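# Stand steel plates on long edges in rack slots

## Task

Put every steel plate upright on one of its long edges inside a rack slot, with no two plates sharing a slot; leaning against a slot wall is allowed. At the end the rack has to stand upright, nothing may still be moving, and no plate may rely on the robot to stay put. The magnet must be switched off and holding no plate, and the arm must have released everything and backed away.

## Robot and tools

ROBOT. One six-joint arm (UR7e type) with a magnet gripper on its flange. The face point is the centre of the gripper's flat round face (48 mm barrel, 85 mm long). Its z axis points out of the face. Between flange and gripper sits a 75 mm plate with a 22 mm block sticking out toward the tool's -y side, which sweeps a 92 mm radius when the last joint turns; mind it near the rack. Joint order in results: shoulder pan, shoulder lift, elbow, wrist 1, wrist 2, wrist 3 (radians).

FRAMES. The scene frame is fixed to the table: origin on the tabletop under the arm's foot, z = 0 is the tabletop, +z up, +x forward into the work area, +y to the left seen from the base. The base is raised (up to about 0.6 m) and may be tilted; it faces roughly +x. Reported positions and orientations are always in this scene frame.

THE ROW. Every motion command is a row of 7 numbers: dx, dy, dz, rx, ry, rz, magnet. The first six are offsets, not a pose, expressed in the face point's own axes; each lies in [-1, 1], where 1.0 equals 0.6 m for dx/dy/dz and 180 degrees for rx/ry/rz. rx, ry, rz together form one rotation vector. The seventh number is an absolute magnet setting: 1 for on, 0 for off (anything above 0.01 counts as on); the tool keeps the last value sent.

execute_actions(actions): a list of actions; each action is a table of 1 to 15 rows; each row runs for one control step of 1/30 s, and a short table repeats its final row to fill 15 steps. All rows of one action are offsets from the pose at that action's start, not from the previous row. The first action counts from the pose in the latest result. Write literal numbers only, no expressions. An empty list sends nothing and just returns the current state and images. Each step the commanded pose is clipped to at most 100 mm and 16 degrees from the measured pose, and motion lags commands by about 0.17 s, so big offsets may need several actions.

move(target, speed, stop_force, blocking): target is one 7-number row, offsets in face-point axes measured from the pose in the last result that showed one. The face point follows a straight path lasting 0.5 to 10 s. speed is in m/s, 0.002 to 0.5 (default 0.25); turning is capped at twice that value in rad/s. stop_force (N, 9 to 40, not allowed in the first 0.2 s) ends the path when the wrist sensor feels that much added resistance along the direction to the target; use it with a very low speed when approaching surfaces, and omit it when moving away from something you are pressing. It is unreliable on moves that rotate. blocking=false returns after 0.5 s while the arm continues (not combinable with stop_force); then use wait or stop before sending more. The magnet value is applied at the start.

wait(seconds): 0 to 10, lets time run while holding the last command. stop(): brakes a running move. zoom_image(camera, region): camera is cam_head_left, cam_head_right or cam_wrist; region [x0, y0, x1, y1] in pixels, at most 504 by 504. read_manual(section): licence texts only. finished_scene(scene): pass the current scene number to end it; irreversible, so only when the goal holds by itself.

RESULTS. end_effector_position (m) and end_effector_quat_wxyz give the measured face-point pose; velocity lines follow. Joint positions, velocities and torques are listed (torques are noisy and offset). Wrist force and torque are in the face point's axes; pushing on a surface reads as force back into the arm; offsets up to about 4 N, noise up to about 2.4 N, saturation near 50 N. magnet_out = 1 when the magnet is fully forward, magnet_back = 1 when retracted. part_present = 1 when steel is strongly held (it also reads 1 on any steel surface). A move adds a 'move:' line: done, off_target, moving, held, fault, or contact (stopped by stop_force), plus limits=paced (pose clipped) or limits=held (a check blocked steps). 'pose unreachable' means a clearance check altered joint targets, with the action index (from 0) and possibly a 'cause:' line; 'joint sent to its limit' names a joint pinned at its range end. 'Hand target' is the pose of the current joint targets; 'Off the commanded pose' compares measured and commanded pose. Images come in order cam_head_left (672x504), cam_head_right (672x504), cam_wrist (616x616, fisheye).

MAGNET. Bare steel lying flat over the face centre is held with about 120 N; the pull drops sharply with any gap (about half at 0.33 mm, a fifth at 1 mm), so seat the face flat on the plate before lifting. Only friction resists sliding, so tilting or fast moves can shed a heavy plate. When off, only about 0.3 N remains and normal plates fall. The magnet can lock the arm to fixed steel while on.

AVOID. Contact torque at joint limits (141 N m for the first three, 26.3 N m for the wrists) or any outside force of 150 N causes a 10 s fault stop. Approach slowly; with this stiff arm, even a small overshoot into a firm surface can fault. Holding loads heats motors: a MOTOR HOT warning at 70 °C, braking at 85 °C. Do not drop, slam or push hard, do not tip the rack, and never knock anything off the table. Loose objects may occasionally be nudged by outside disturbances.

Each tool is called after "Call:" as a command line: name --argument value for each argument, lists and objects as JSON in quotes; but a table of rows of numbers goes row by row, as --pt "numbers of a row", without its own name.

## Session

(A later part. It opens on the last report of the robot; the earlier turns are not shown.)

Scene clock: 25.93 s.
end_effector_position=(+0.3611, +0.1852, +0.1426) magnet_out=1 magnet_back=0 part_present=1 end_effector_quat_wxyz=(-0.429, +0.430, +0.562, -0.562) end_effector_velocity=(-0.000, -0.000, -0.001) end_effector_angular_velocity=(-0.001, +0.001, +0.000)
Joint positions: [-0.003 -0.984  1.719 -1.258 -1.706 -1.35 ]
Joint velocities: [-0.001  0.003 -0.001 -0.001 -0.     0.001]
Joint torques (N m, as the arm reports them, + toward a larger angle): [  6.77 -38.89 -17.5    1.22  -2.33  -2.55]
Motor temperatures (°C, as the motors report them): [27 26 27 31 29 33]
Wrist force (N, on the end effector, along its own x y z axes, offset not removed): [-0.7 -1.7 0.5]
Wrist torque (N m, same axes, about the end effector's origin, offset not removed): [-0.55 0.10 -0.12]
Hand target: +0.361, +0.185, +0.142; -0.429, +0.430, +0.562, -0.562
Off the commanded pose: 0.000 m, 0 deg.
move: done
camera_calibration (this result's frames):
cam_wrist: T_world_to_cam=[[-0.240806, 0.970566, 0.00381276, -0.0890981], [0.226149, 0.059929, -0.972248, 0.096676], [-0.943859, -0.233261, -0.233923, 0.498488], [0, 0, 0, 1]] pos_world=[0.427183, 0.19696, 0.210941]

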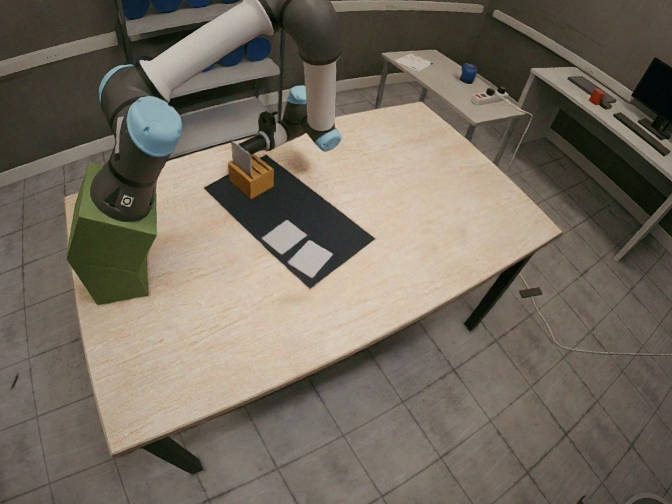

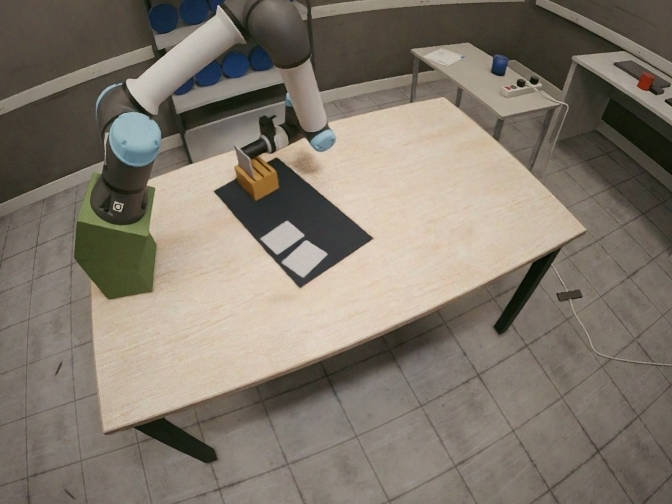

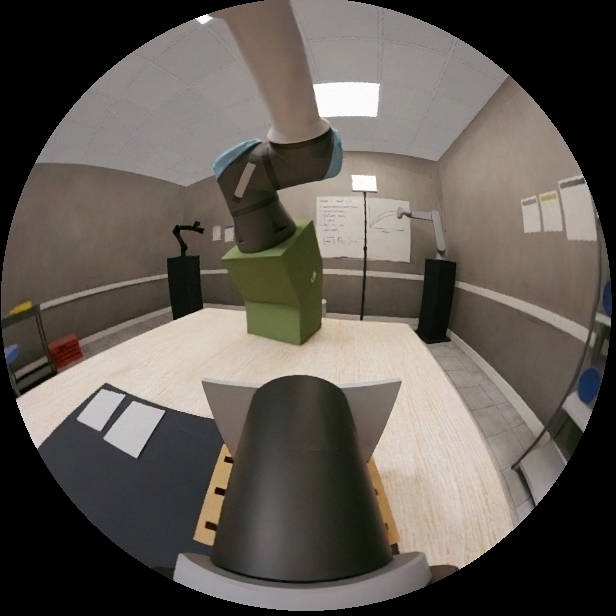

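Call:
execute_actions --actions '[[[-0.0045,0.011,0,0,0,0,1]]]'

Call:
zoom_image --camera "cam_head_left" --region '[225, 150, 275, 190]'

Call:
zoom_image --camera "cam_head_right" --region '[230, 150, 280, 190]'

Call:
zoom_image --camera "cam_wrist" --region '[190, 420, 410, 520]'

Scene clock: 27.40 s.
end_effector_position=(+0.3618, +0.1826, +0.1361) magnet_out=1 magnet_back=0 part_present=1 end_effector_quat_wxyz=(-0.429, +0.430, +0.562, -0.562) end_effector_velocity=(-0.001, -0.000, -0.000) end_effector_angular_velocity=(+0.002, +0.002, +0.000)
Joint positions: [-0.01  -0.972  1.714 -1.265 -1.712 -1.354]
Joint velocities: [-0.     0.001  0.001 -0.    -0.    -0.002]
Joint torques (N m, as the arm reports them, + toward a larger angle): [  7.71 -38.52 -16.79   1.13  -2.19  -2.87]
Motor temperatures (°C, as the motors report them): [27 26 27 31 29 33]
Wrist force (N, on the end effector, along its own x y z axes, offset not removed): [-0.8 -1.2 2.1]
Wrist torque (N m, same axes, about the end effector's origin, offset not removed): [-0.38 0.09 -0.04]
Hand target: +0.362, +0.183, +0.136; -0.429, +0.430, +0.562, -0.562
Off the commanded pose: 0.000 m, 0 deg.
camera_calibration (this result's frames):
cam_wrist: T_world_to_cam=[[-0.240811, 0.970565, 0.00380304, -0.0863736], [0.226161, 0.0599234, -0.972245, 0.0902865], [-0.943854, -0.233267, -0.233934, 0.497017], [0, 0, 0, 1]] pos_world=[0.427893, 0.194359, 0.204378]

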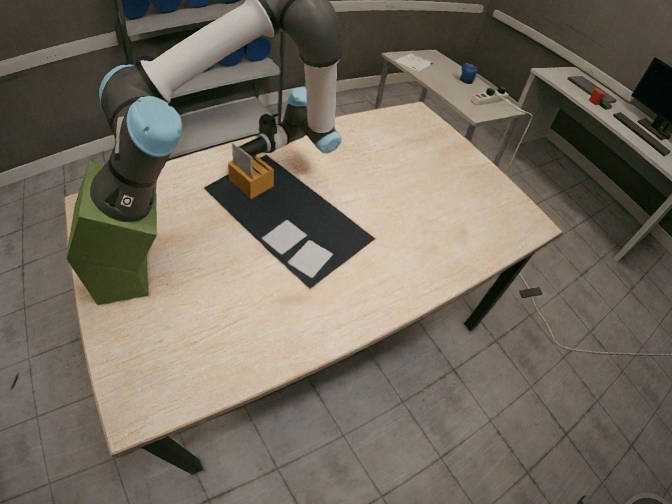

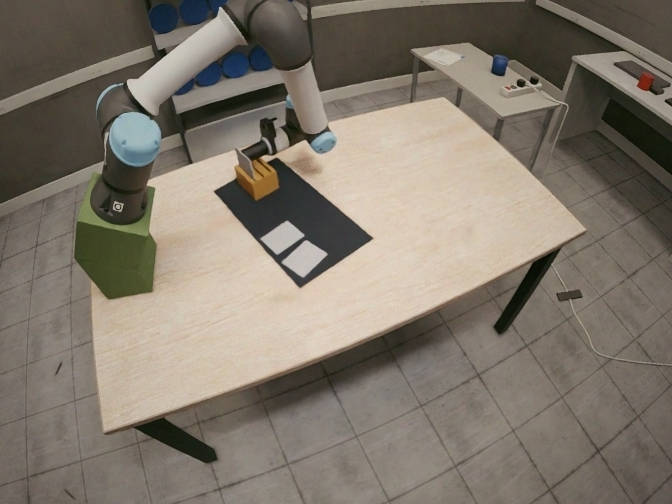

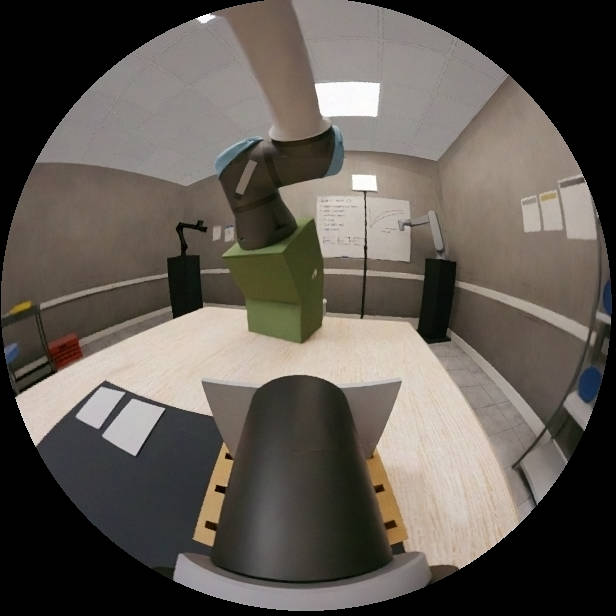

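Region (225, 150, 275, 190) of cam_head_left's 672x504 image, scaled by 10.080, with more detail than that image has; it fills the top 403 rows of this view, and the rest is white.

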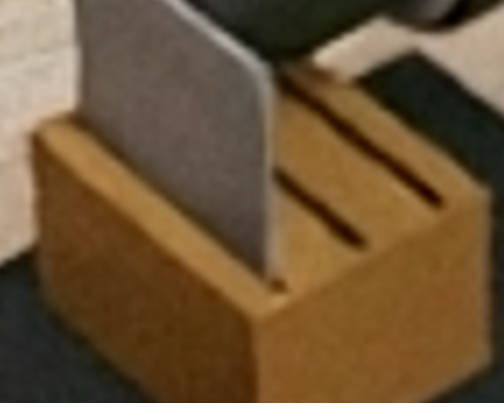

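Region (230, 150, 280, 190) of cam_head_right's 672x504 image, scaled by 10.080, with more detail than that image has; it fills the top 403 rows of this view, and the rest is white.

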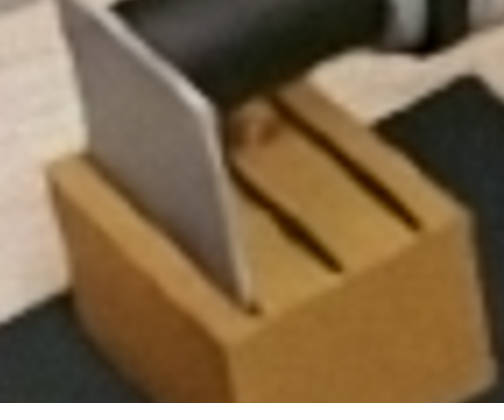

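Region (190, 420, 410, 520) of cam_wrist's 616x616 image, scaled by 2.291, with more detail than that image has; it fills the top 229 rows of this view, and the rest is white.

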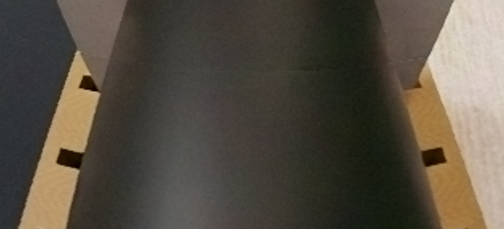

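Call:
execute_actions --actions '[[[0,0,-0.004,0,0,0,1]]]'

Call:
move --target '[0,0.02,0,0,0,0,1]' --speed 0.005 --stop_force 9

Call:
zoom_image --camera "cam_head_left" --region '[225, 150, 275, 190]'

Call:
zoom_image --camera "cam_head_right" --region '[230, 150, 280, 190]'

Call:
zoom_image --camera "cam_wrist" --region '[190, 420, 410, 520]'

Scene clock: 29.03 s.
end_effector_position=(+0.3641, +0.1832, +0.1361) magnet_out=1 magnet_back=0 part_present=1 end_effector_quat_wxyz=(-0.429, +0.430, +0.562, -0.562) end_effector_velocity=(+0.000, +0.000, +0.000) end_effector_angular_velocity=(+0.001, -0.000, +0.000)
Joint positions: [-0.009 -0.971  1.707 -1.259 -1.711 -1.353]
Joint velocities: [ 0.    -0.    -0.001  0.001  0.    -0.001]
Joint torques (N m, as the arm reports them, + toward a larger angle): [ 24.79 -40.18 -21.17   3.29   2.95   2.71]
Motor temperatures (°C, as the motors report them): [27 26 27 31 29 33]
Wrist force (N, on the end effector, along its own x y z axes, offset not removed): [-2.0 -1.3 5.3]
Wrist torque (N m, same axes, about the end effector's origin, offset not removed): [-0.03 0.07 -0.17]
Hand target: +0.364, +0.183, +0.136; -0.429, +0.430, +0.562, -0.562
Off the commanded pose: 0.000 m, 0 deg.
camera_calibration (this result's frames):
cam_wrist: T_world_to_cam=[[-0.240795, 0.970569, 0.00379219, -0.0864273], [0.226158, 0.0599078, -0.972247, 0.0897298], [-0.943859, -0.233255, -0.233927, 0.499333], [0, 0, 0, 1]] pos_world=[0.430196, 0.19498, 0.204375]

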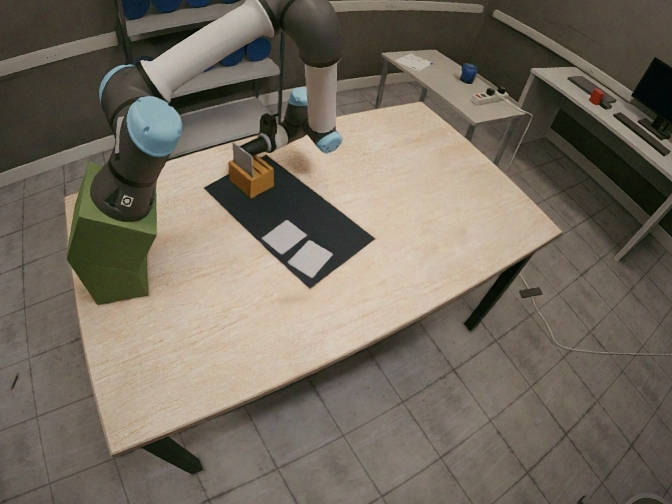

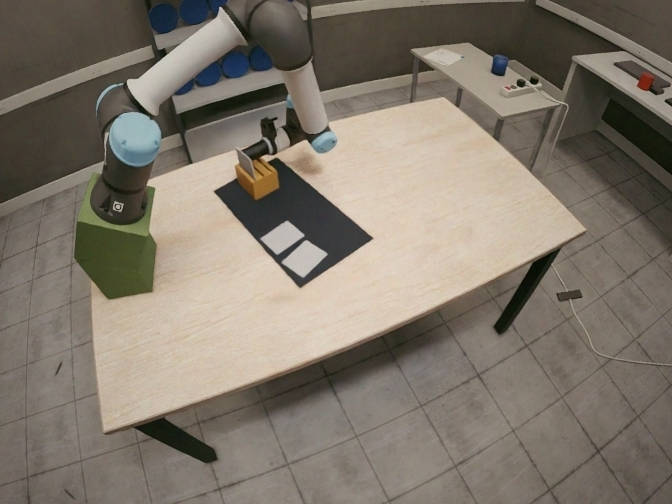

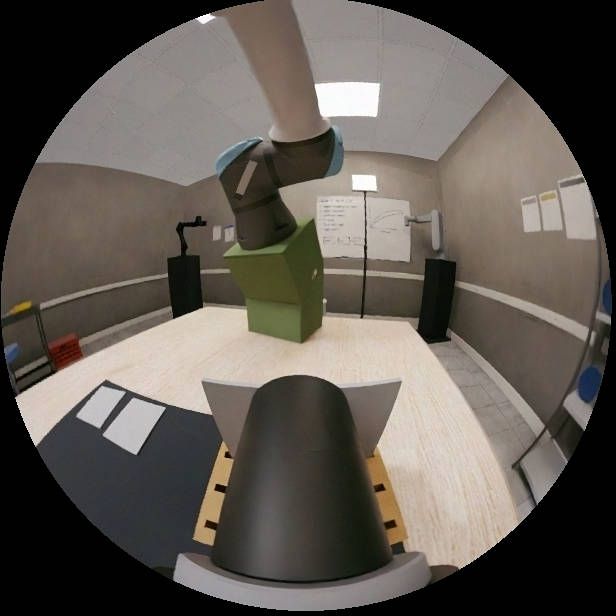

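Scene clock: 31.67 s.
end_effector_position=(+0.3641, +0.1832, +0.1241) magnet_out=1 magnet_back=0 part_present=1 end_effector_quat_wxyz=(-0.429, +0.430, +0.562, -0.562) end_effector_velocity=(-0.000, +0.000, -0.001) end_effector_angular_velocity=(+0.000, +0.000, +0.000)
Joint positions: [-0.013 -0.945  1.694 -1.272 -1.715 -1.356]
Joint velocities: [-0.     0.001 -0.001 -0.001 -0.    -0.   ]
Joint torques (N m, as the arm reports them, + toward a larger angle): [  7.48 -39.71 -20.4   -0.2   -2.55  -2.71]
Motor temperatures (°C, as the motors report them): [27 26 27 31 29 33]
Wrist force (N, on the end effector, along its own x y z axes, offset not removed): [2.5 -3.6 7.0]
Wrist torque (N m, same axes, about the end effector's origin, offset not removed): [0.00 -0.29 -0.08]
Hand target: +0.364, +0.183, +0.124; -0.429, +0.430, +0.562, -0.562
Off the commanded pose: 0.000 m, 0 deg.
move: done
camera_calibration (this result's frames):
cam_wrist: T_world_to_cam=[[-0.240798, 0.970568, 0.00378622, -0.086363], [0.22616, 0.0599032, -0.972246, 0.0781198], [-0.943858, -0.233259, -0.233929, 0.49653], [0, 0, 0, 1]] pos_world=[0.43019, 0.194962, 0.192431]

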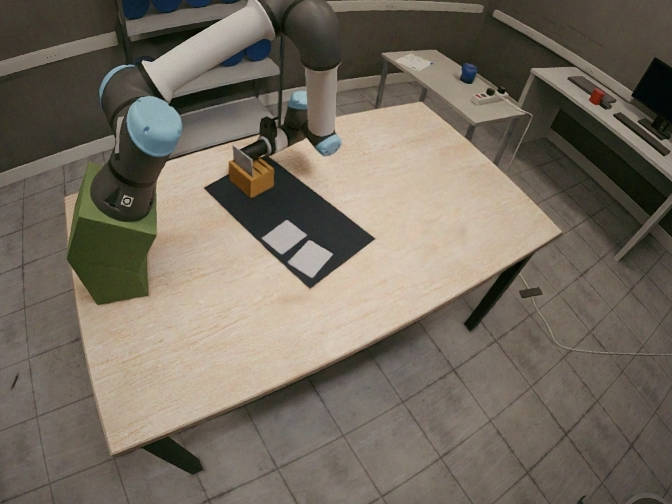

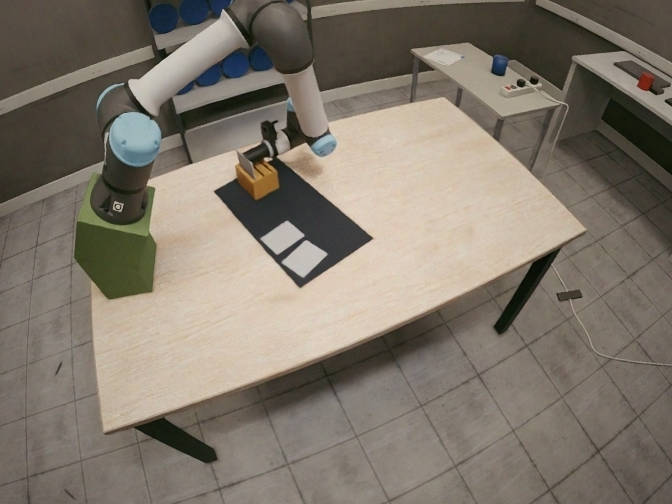

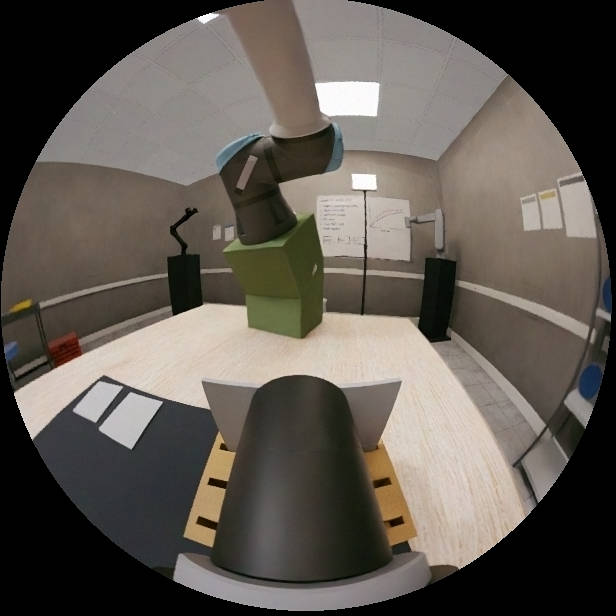

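Region (225, 150, 275, 190) of cam_head_left's 672x504 image, scaled by 10.080, with more detail than that image has; it fills the top 403 rows of this view, and the rest is white.

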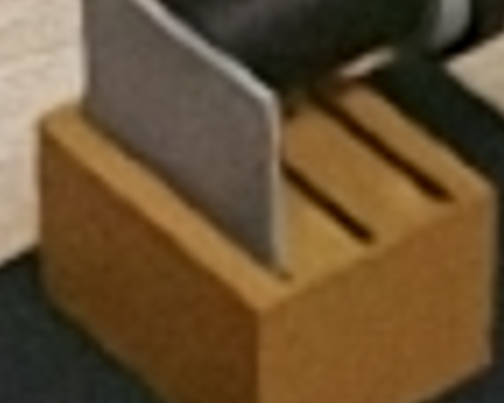

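Region (230, 150, 280, 190) of cam_head_right's 672x504 image, scaled by 10.080, with more detail than that image has; it fills the top 403 rows of this view, and the rest is white.

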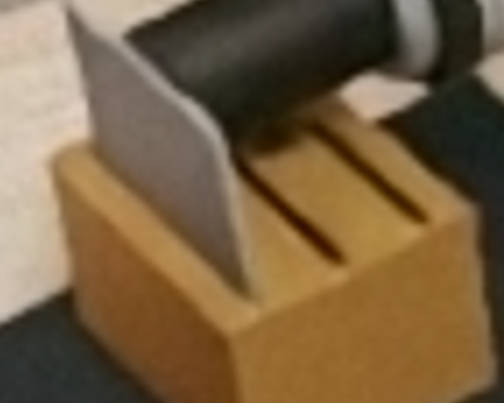

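Region (190, 420, 410, 520) of cam_wrist's 616x616 image, scaled by 2.291, with more detail than that image has; it fills the top 229 rows of this view, and the rest is white.

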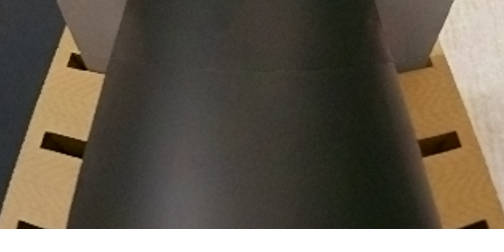

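Call:
execute_actions --actions '[[[-0.001,0,0.003,0,0,0,1]]]'

Call:
move --target '[0,0.035,0,0,0,0,1]' --speed 0.007 --stop_force 9

Call:
zoom_image --camera "cam_head_right" --region '[215, 125, 295, 205]'

Call:
zoom_image --camera "cam_wrist" --region '[150, 370, 450, 570]'

Scene clock: 32.83 s.
end_effector_position=(+0.3625, +0.1821, +0.1241) magnet_out=1 magnet_back=0 part_present=1 end_effector_quat_wxyz=(-0.429, +0.430, +0.562, -0.562) end_effector_velocity=(-0.000, +0.000, -0.000) end_effector_angular_velocity=(-0.000, +0.000, +0.000)
Joint positions: [-0.015 -0.947  1.7   -1.277 -1.716 -1.356]
Joint velocities: [ 0.     0.001 -0.    -0.    -0.     0.   ]
Joint torques (N m, as the arm reports them, + toward a larger angle): [  7.43 -58.36   8.1    0.29  -2.25  -2.47]
Motor temperatures (°C, as the motors report them): [27 26 27 31 29 33]
Wrist force (N, on the end effector, along its own x y z axes, offset not removed): [0.5 0.1 5.9]
Wrist torque (N m, same axes, about the end effector's origin, offset not removed): [-0.09 0.15 -0.33]
Hand target: +0.363, +0.182, +0.124; -0.429, +0.430, +0.562, -0.562
Off the commanded pose: 0.000 m, 0 deg.
camera_calibration (this result's frames):
cam_wrist: T_world_to_cam=[[-0.240798, 0.970568, 0.00378455, -0.0857213], [0.226154, 0.0598999, -0.972248, 0.0785358], [-0.943859, -0.233259, -0.233922, 0.494811], [0, 0, 0, 1]] pos_world=[0.428629, 0.193913, 0.192428]

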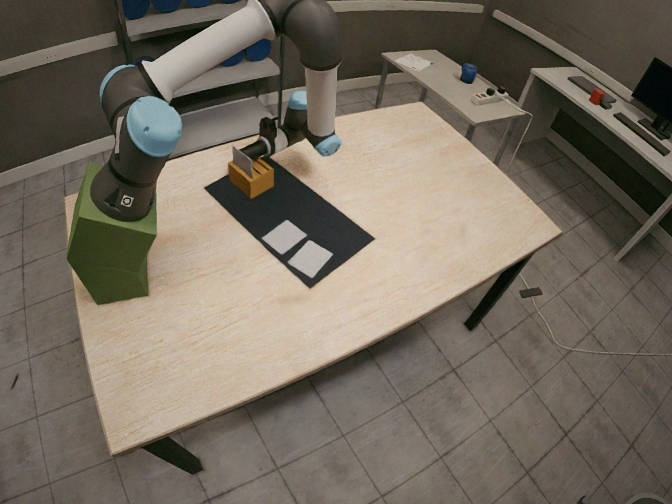

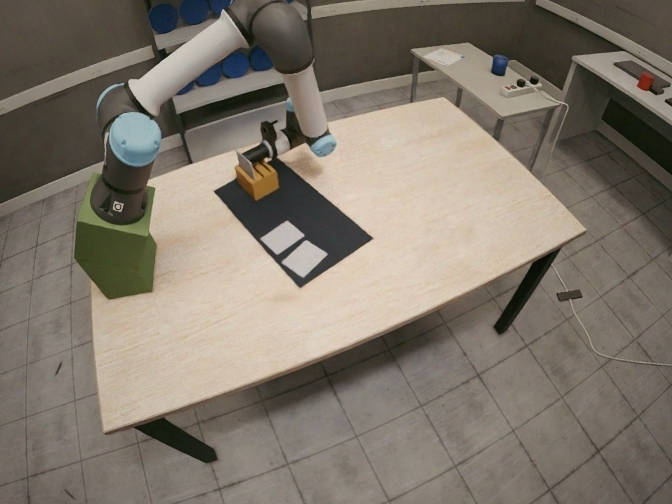

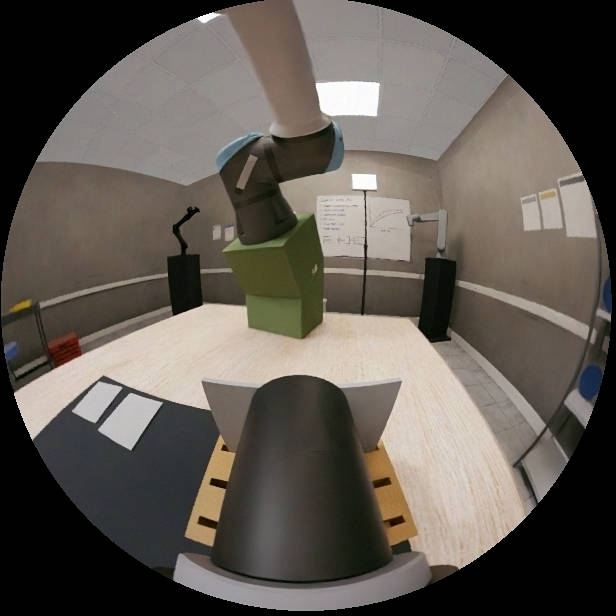

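Scene clock: 34.23 s.
end_effector_position=(+0.3628, +0.1821, +0.1167) magnet_out=1 magnet_back=0 part_present=1 end_effector_quat_wxyz=(-0.429, +0.430, +0.562, -0.562) end_effector_velocity=(+0.000, -0.000, +0.002) end_effector_angular_velocity=(-0.001, -0.001, -0.000)
Joint positions: [-0.018 -0.931  1.691 -1.285 -1.718 -1.358]
Joint velocities: [-0.    -0.005  0.003  0.001  0.     0.001]
Joint torques (N m, as the arm reports them, + toward a larger angle): [ 22.75 -60.12   8.83   2.92   0.08  -0.61]
Motor temperatures (°C, as the motors report them): [27 26 27 31 29 33]
Wrist force (N, on the end effector, along its own x y z axes, offset not removed): [-2.4 -2.2 5.0]
Wrist torque (N m, same axes, about the end effector's origin, offset not removed): [-0.22 0.33 -0.23]
Hand target: +0.363, +0.182, +0.117; -0.429, +0.430, +0.562, -0.562
Off the commanded pose: 0.014 m, 0 deg.
move: contact
camera_calibration (this result's frames):
cam_wrist: T_world_to_cam=[[-0.24068, 0.970597, 0.00371263, -0.0856258], [0.226737, 0.0599426, -0.97211, 0.0710902], [-0.94375, -0.233125, -0.234497, 0.493296], [0, 0, 0, 1]] pos_world=[0.428821, 0.193847, 0.185102]

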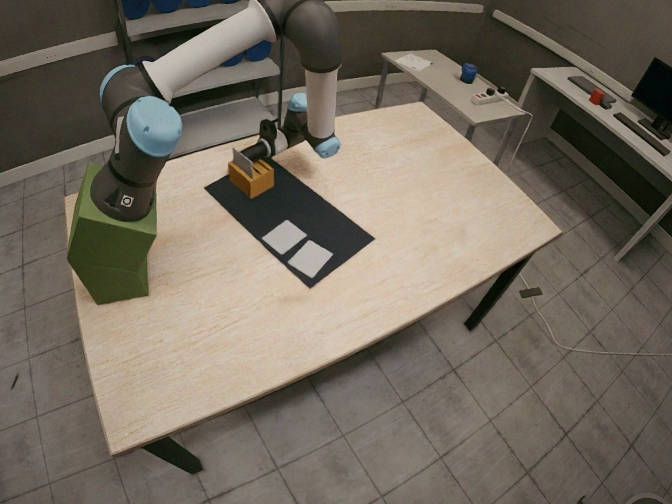

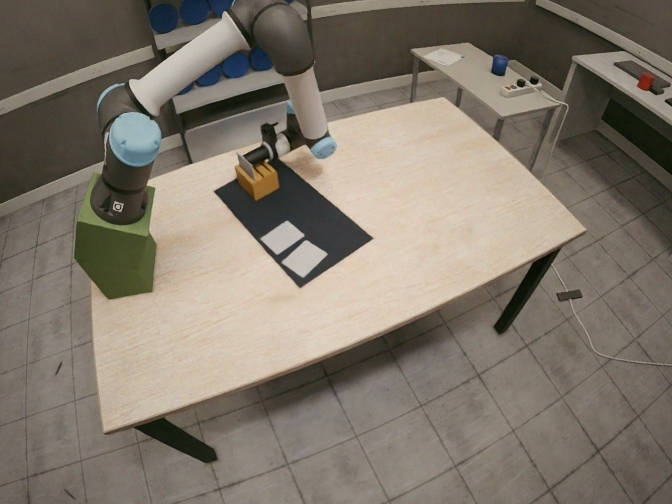

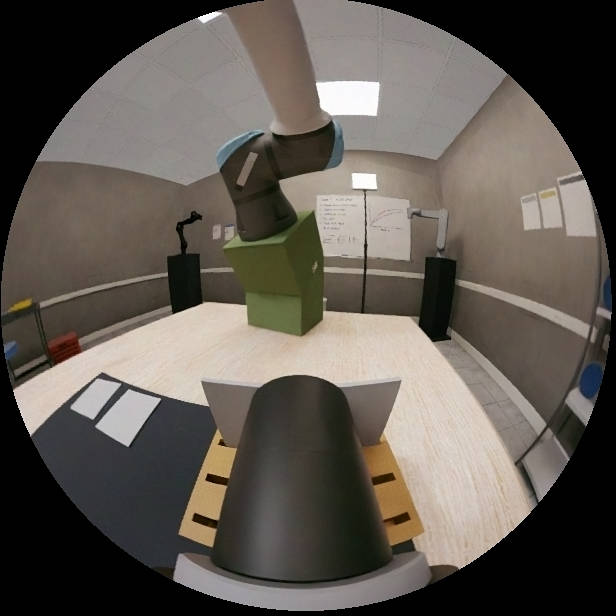

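Region (215, 125, 295, 205) of cam_head_right's 672x504 image, scaled by 6.300, with more detail than that image has.

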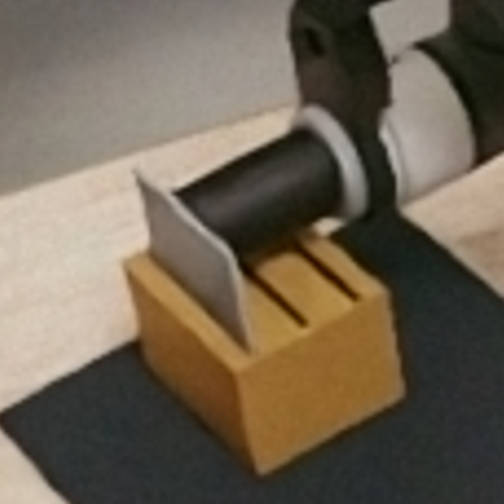

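Region (150, 370, 450, 570) of cam_wrist's 616x616 image, scaled by 1.680, with more detail than that image has.

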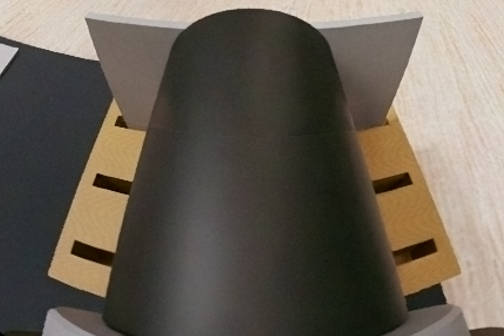

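Call:
execute_actions --actions '[[[0,0,0,0,0,0,0]],[[0,0,-0.012,0,0,0,0]]]'

Call:
zoom_image --camera "cam_head_right" --region '[215, 125, 295, 205]'

Scene clock: 39.00 s.
end_effector_position=(+0.3696, +0.1840, +0.1168) magnet_out=0 magnet_back=1 part_present=0 end_effector_quat_wxyz=(-0.429, +0.430, +0.562, -0.562) end_effector_velocity=(+0.001, +0.000, +0.001) end_effector_angular_velocity=(+0.000, -0.002, -0.000)
Joint positions: [-0.016 -0.926  1.669 -1.267 -1.717 -1.357]
Joint velocities: [ 0.    -0.002 -0.002  0.001  0.     0.   ]
Joint torques (N m, as the arm reports them, + toward a larger angle): [ 25.31 -37.95 -17.21   3.92   3.06   2.19]
Motor temperatures (°C, as the motors report them): [27 26 27 31 29 33]
Wrist force (N, on the end effector, along its own x y z axes, offset not removed): [-1.4 -0.9 -0.8]
Wrist torque (N m, same axes, about the end effector's origin, offset not removed): [-0.19 -0.02 0.03]
Hand target: +0.370, +0.184, +0.117; -0.429, +0.430, +0.562, -0.562
Off the commanded pose: 0.000 m, 0 deg.
camera_calibration (this result's frames):
cam_wrist: T_world_to_cam=[[-0.240668, 0.970601, 0.00367161, -0.0858253], [0.226714, 0.0598928, -0.972118, 0.0694608], [-0.943758, -0.233125, -0.234463, 0.500233], [0, 0, 0, 1]] pos_world=[0.435696, 0.195759, 0.185125]

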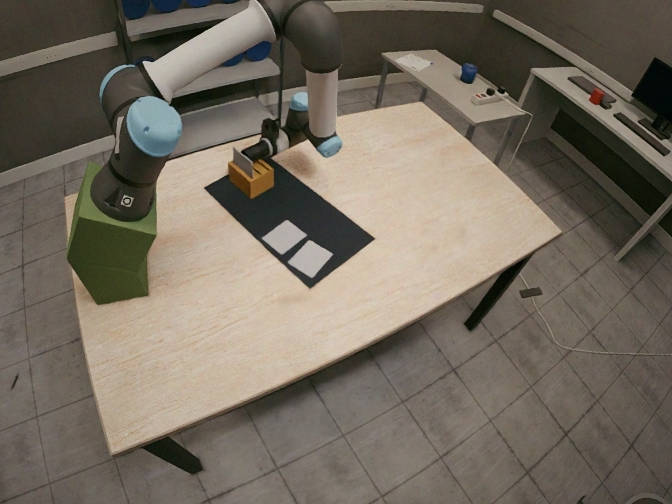

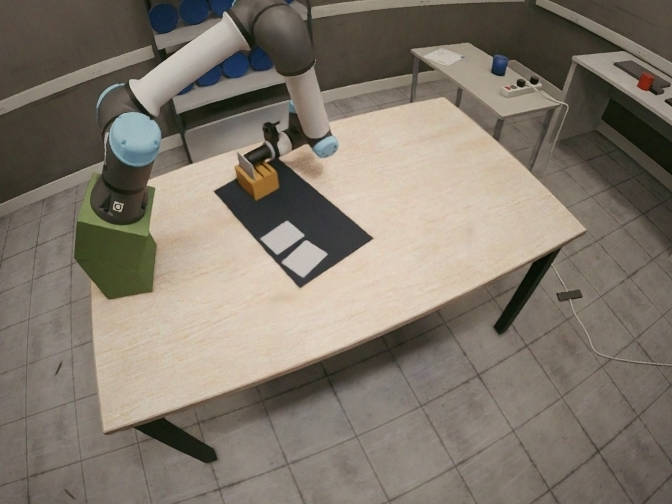

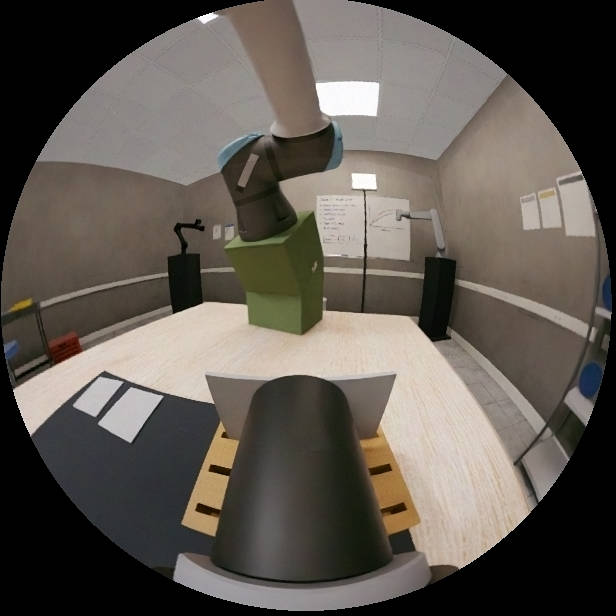

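Region (215, 125, 295, 205) of cam_head_right's 672x504 image, scaled by 6.300, with more detail than that image has.

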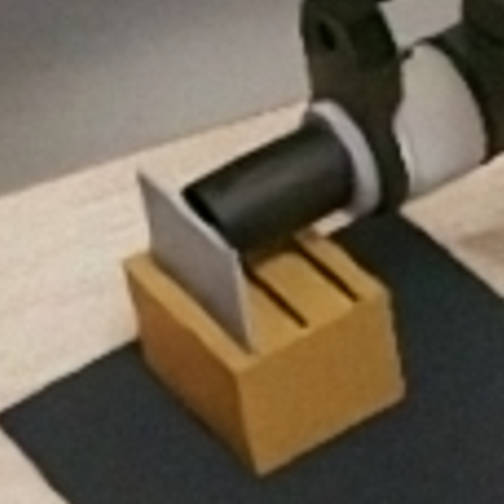

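Call:
move --target '[0,-0.08,-0.1,0,0,0,0]' --speed 0.4

Call:
move --target '[-0.364,0.175,0.173,-0.396,0.366,0.366,0]' --speed 0.5

Call:
move --target '[0,0,0.085,0,0,0,0]'

Call:
zoom_image --camera "cam_wrist" --region '[180, 330, 440, 480]'

Scene clock: 41.40 s.
end_effector_position=(+0.4274, +0.1999, +0.1648) magnet_out=0 magnet_back=1 part_present=0 end_effector_quat_wxyz=(-0.429, +0.430, +0.562, -0.562) end_effector_velocity=(+0.002, +0.001, +0.001) end_effector_angular_velocity=(-0.001, +0.000, +0.000)
Joint positions: [ 0.015 -0.966  1.519 -1.075 -1.691 -1.342]
Joint velocities: [ 0.001  0.001 -0.006  0.005  0.001  0.001]
Joint torques (N m, as the arm reports them, + toward a larger angle): [ 27.53 -41.36 -19.83   3.92   3.     2.43]
Motor temperatures (°C, as the motors report them): [27 26 27 31 29 33]
Wrist force (N, on the end effector, along its own x y z axes, offset not removed): [-3.1 -2.2 1.7]
Wrist torque (N m, same axes, about the end effector's origin, offset not removed): [-0.33 0.44 -0.07]
Hand target: +0.427, +0.200, +0.165; -0.429, +0.430, +0.562, -0.562
Off the commanded pose: 0.000 m, 0 deg.
move: done
camera_calibration (this result's frames):
cam_wrist: T_world_to_cam=[[-0.240603, 0.970616, 0.00370541, -0.0875928], [0.226857, 0.059946, -0.972081, 0.102049], [-0.94374, -0.233045, -0.234614, 0.569707], [0, 0, 0, 1]] pos_world=[0.49343, 0.211669, 0.233186]

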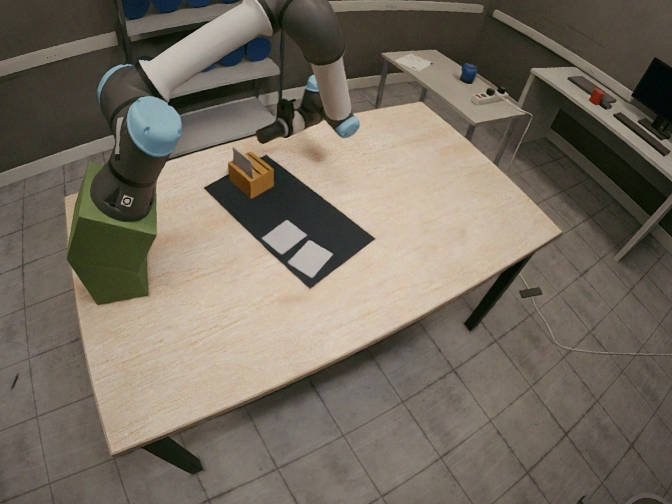

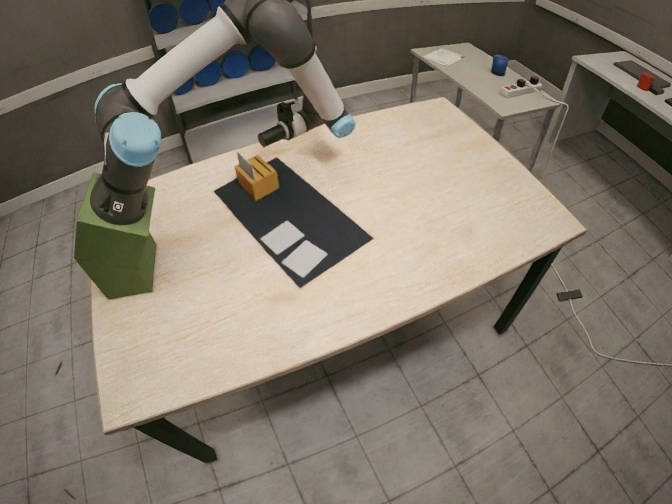

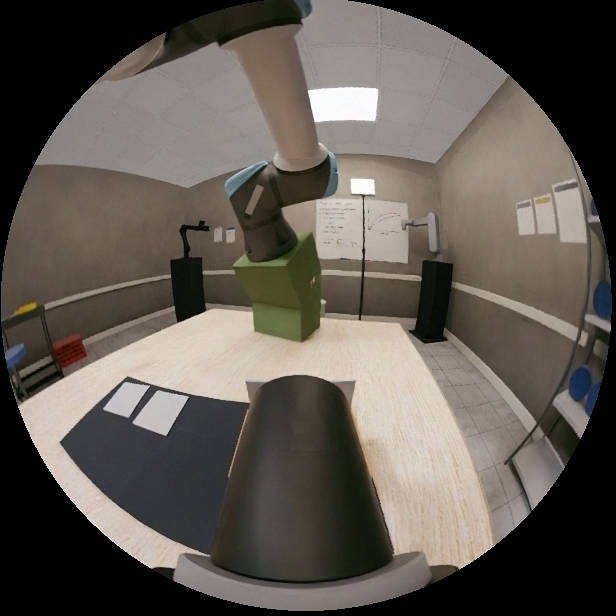

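Scene clock: 44.13 s.
end_effector_position=(+0.3855, -0.0388, +0.0602) magnet_out=0 magnet_back=1 part_present=0 end_effector_quat_wxyz=(-0.000, +0.985, +0.173, +0.000) end_effector_velocity=(-0.000, -0.000, -0.001) end_effector_angular_velocity=(-0.004, -0.009, -0.001)
Joint positions: [-0.691 -1.103  2.608 -3.646 -1.41  -0.8  ]
Joint velocities: [-0.001  0.013  0.001 -0.024  0.001  0.001]
Joint torques (N m, as the arm reports them, + toward a larger angle): [ -2.37 -24.45  21.84  -4.73   2.28   2.47]
Motor temperatures (°C, as the motors report them): [27 26 27 31 29 33]
Wrist force (N, on the end effector, along its own x y z axes, offset not removed): [-0.5 -2.3 1.2]
Wrist torque (N m, same axes, about the end effector's origin, offset not removed): [-0.31 0.07 0.02]
Hand target: +0.386, -0.039, +0.060; -0.000, +0.985, +0.173, +0.001
Off the commanded pose: 0.001 m, 0 deg.
move: done
camera_calibration (this result's frames):
cam_wrist: T_world_to_cam=[[0.937831, 0.346301, 0.0234333, -0.345309], [0.331738, -0.914154, 0.232964, -0.126579], [0.102097, -0.210707, -0.972203, 0.0921469], [0, 0, 0, 1]] pos_world=[0.356425, 0.0232841, 0.127166]

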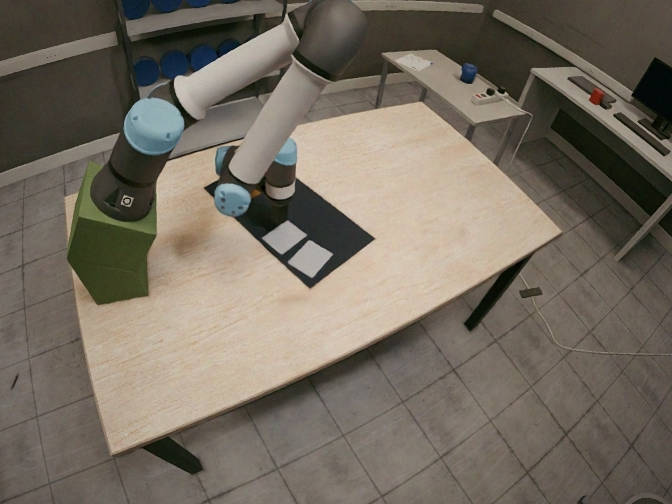

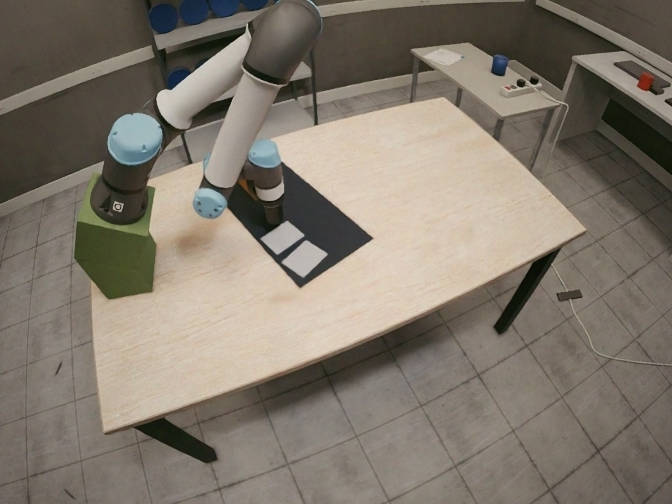

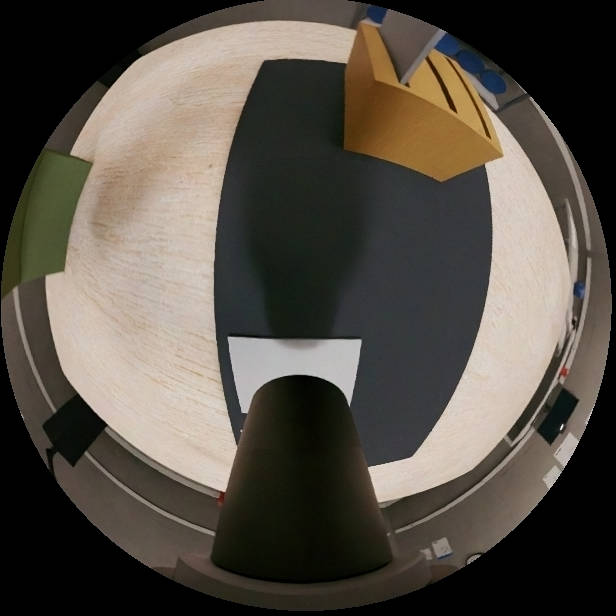

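Scene clock: 45.00 s.
end_effector_position=(+0.3854, -0.0387, +0.0094) magnet_out=0 magnet_back=1 part_present=0 end_effector_quat_wxyz=(-0.000, +0.985, +0.173, +0.000) end_effector_velocity=(-0.001, +0.000, -0.002) end_effector_angular_velocity=(+0.001, +0.002, -0.001)
Joint positions: [-0.667 -0.917  2.515 -3.741 -1.424 -0.779]
Joint velocities: [ 0.001  0.008 -0.003 -0.003 -0.001  0.001]
Joint torques (N m, as the arm reports them, + toward a larger angle): [ 11.81 -26.31  -5.08  -4.7   -2.41   2.17]
Motor temperatures (°C, as the motors report them): [27 26 27 31 29 33]
Wrist force (N, on the end effector, along its own x y z axes, offset not removed): [-2.0 -2.6 2.4]
Wrist torque (N m, same axes, about the end effector's origin, offset not removed): [-0.45 0.24 -0.23]
Hand target: +0.385, -0.039, +0.009; -0.000, +0.985, +0.173, +0.000
Off the commanded pose: 0.000 m, 0 deg.
move: done
camera_calibration (this result's frames):
cam_wrist: T_world_to_cam=[[0.937836, 0.346289, 0.0234227, -0.343989], [0.331735, -0.914173, 0.232896, -0.114662], [0.102062, -0.210648, -0.97222, 0.0427269], [0, 0, 0, 1]] pos_world=[0.356282, 0.0232988, 0.0763014]

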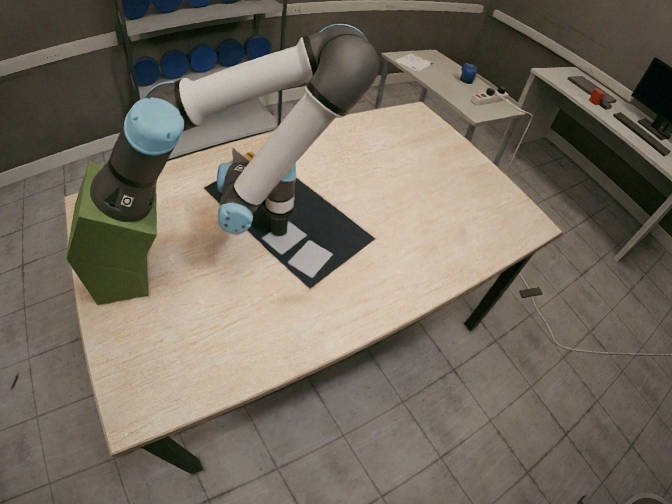

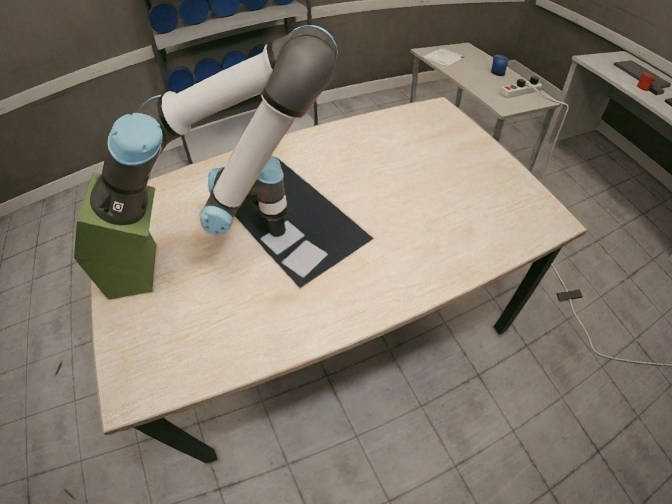

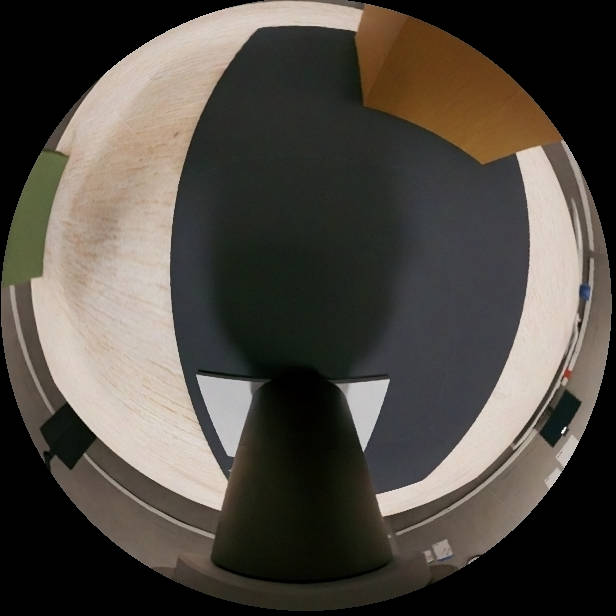

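Region (180, 330, 440, 480) of cam_wrist's 616x616 image, scaled by 1.938, with more detail than that image has; it fills the top 291 rows of this view, and the rest is white.

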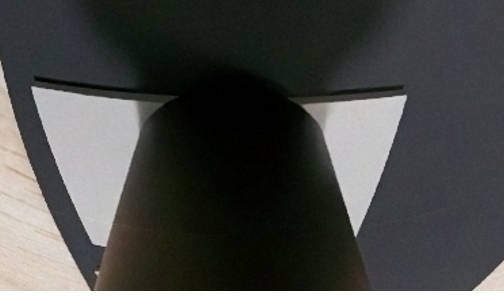

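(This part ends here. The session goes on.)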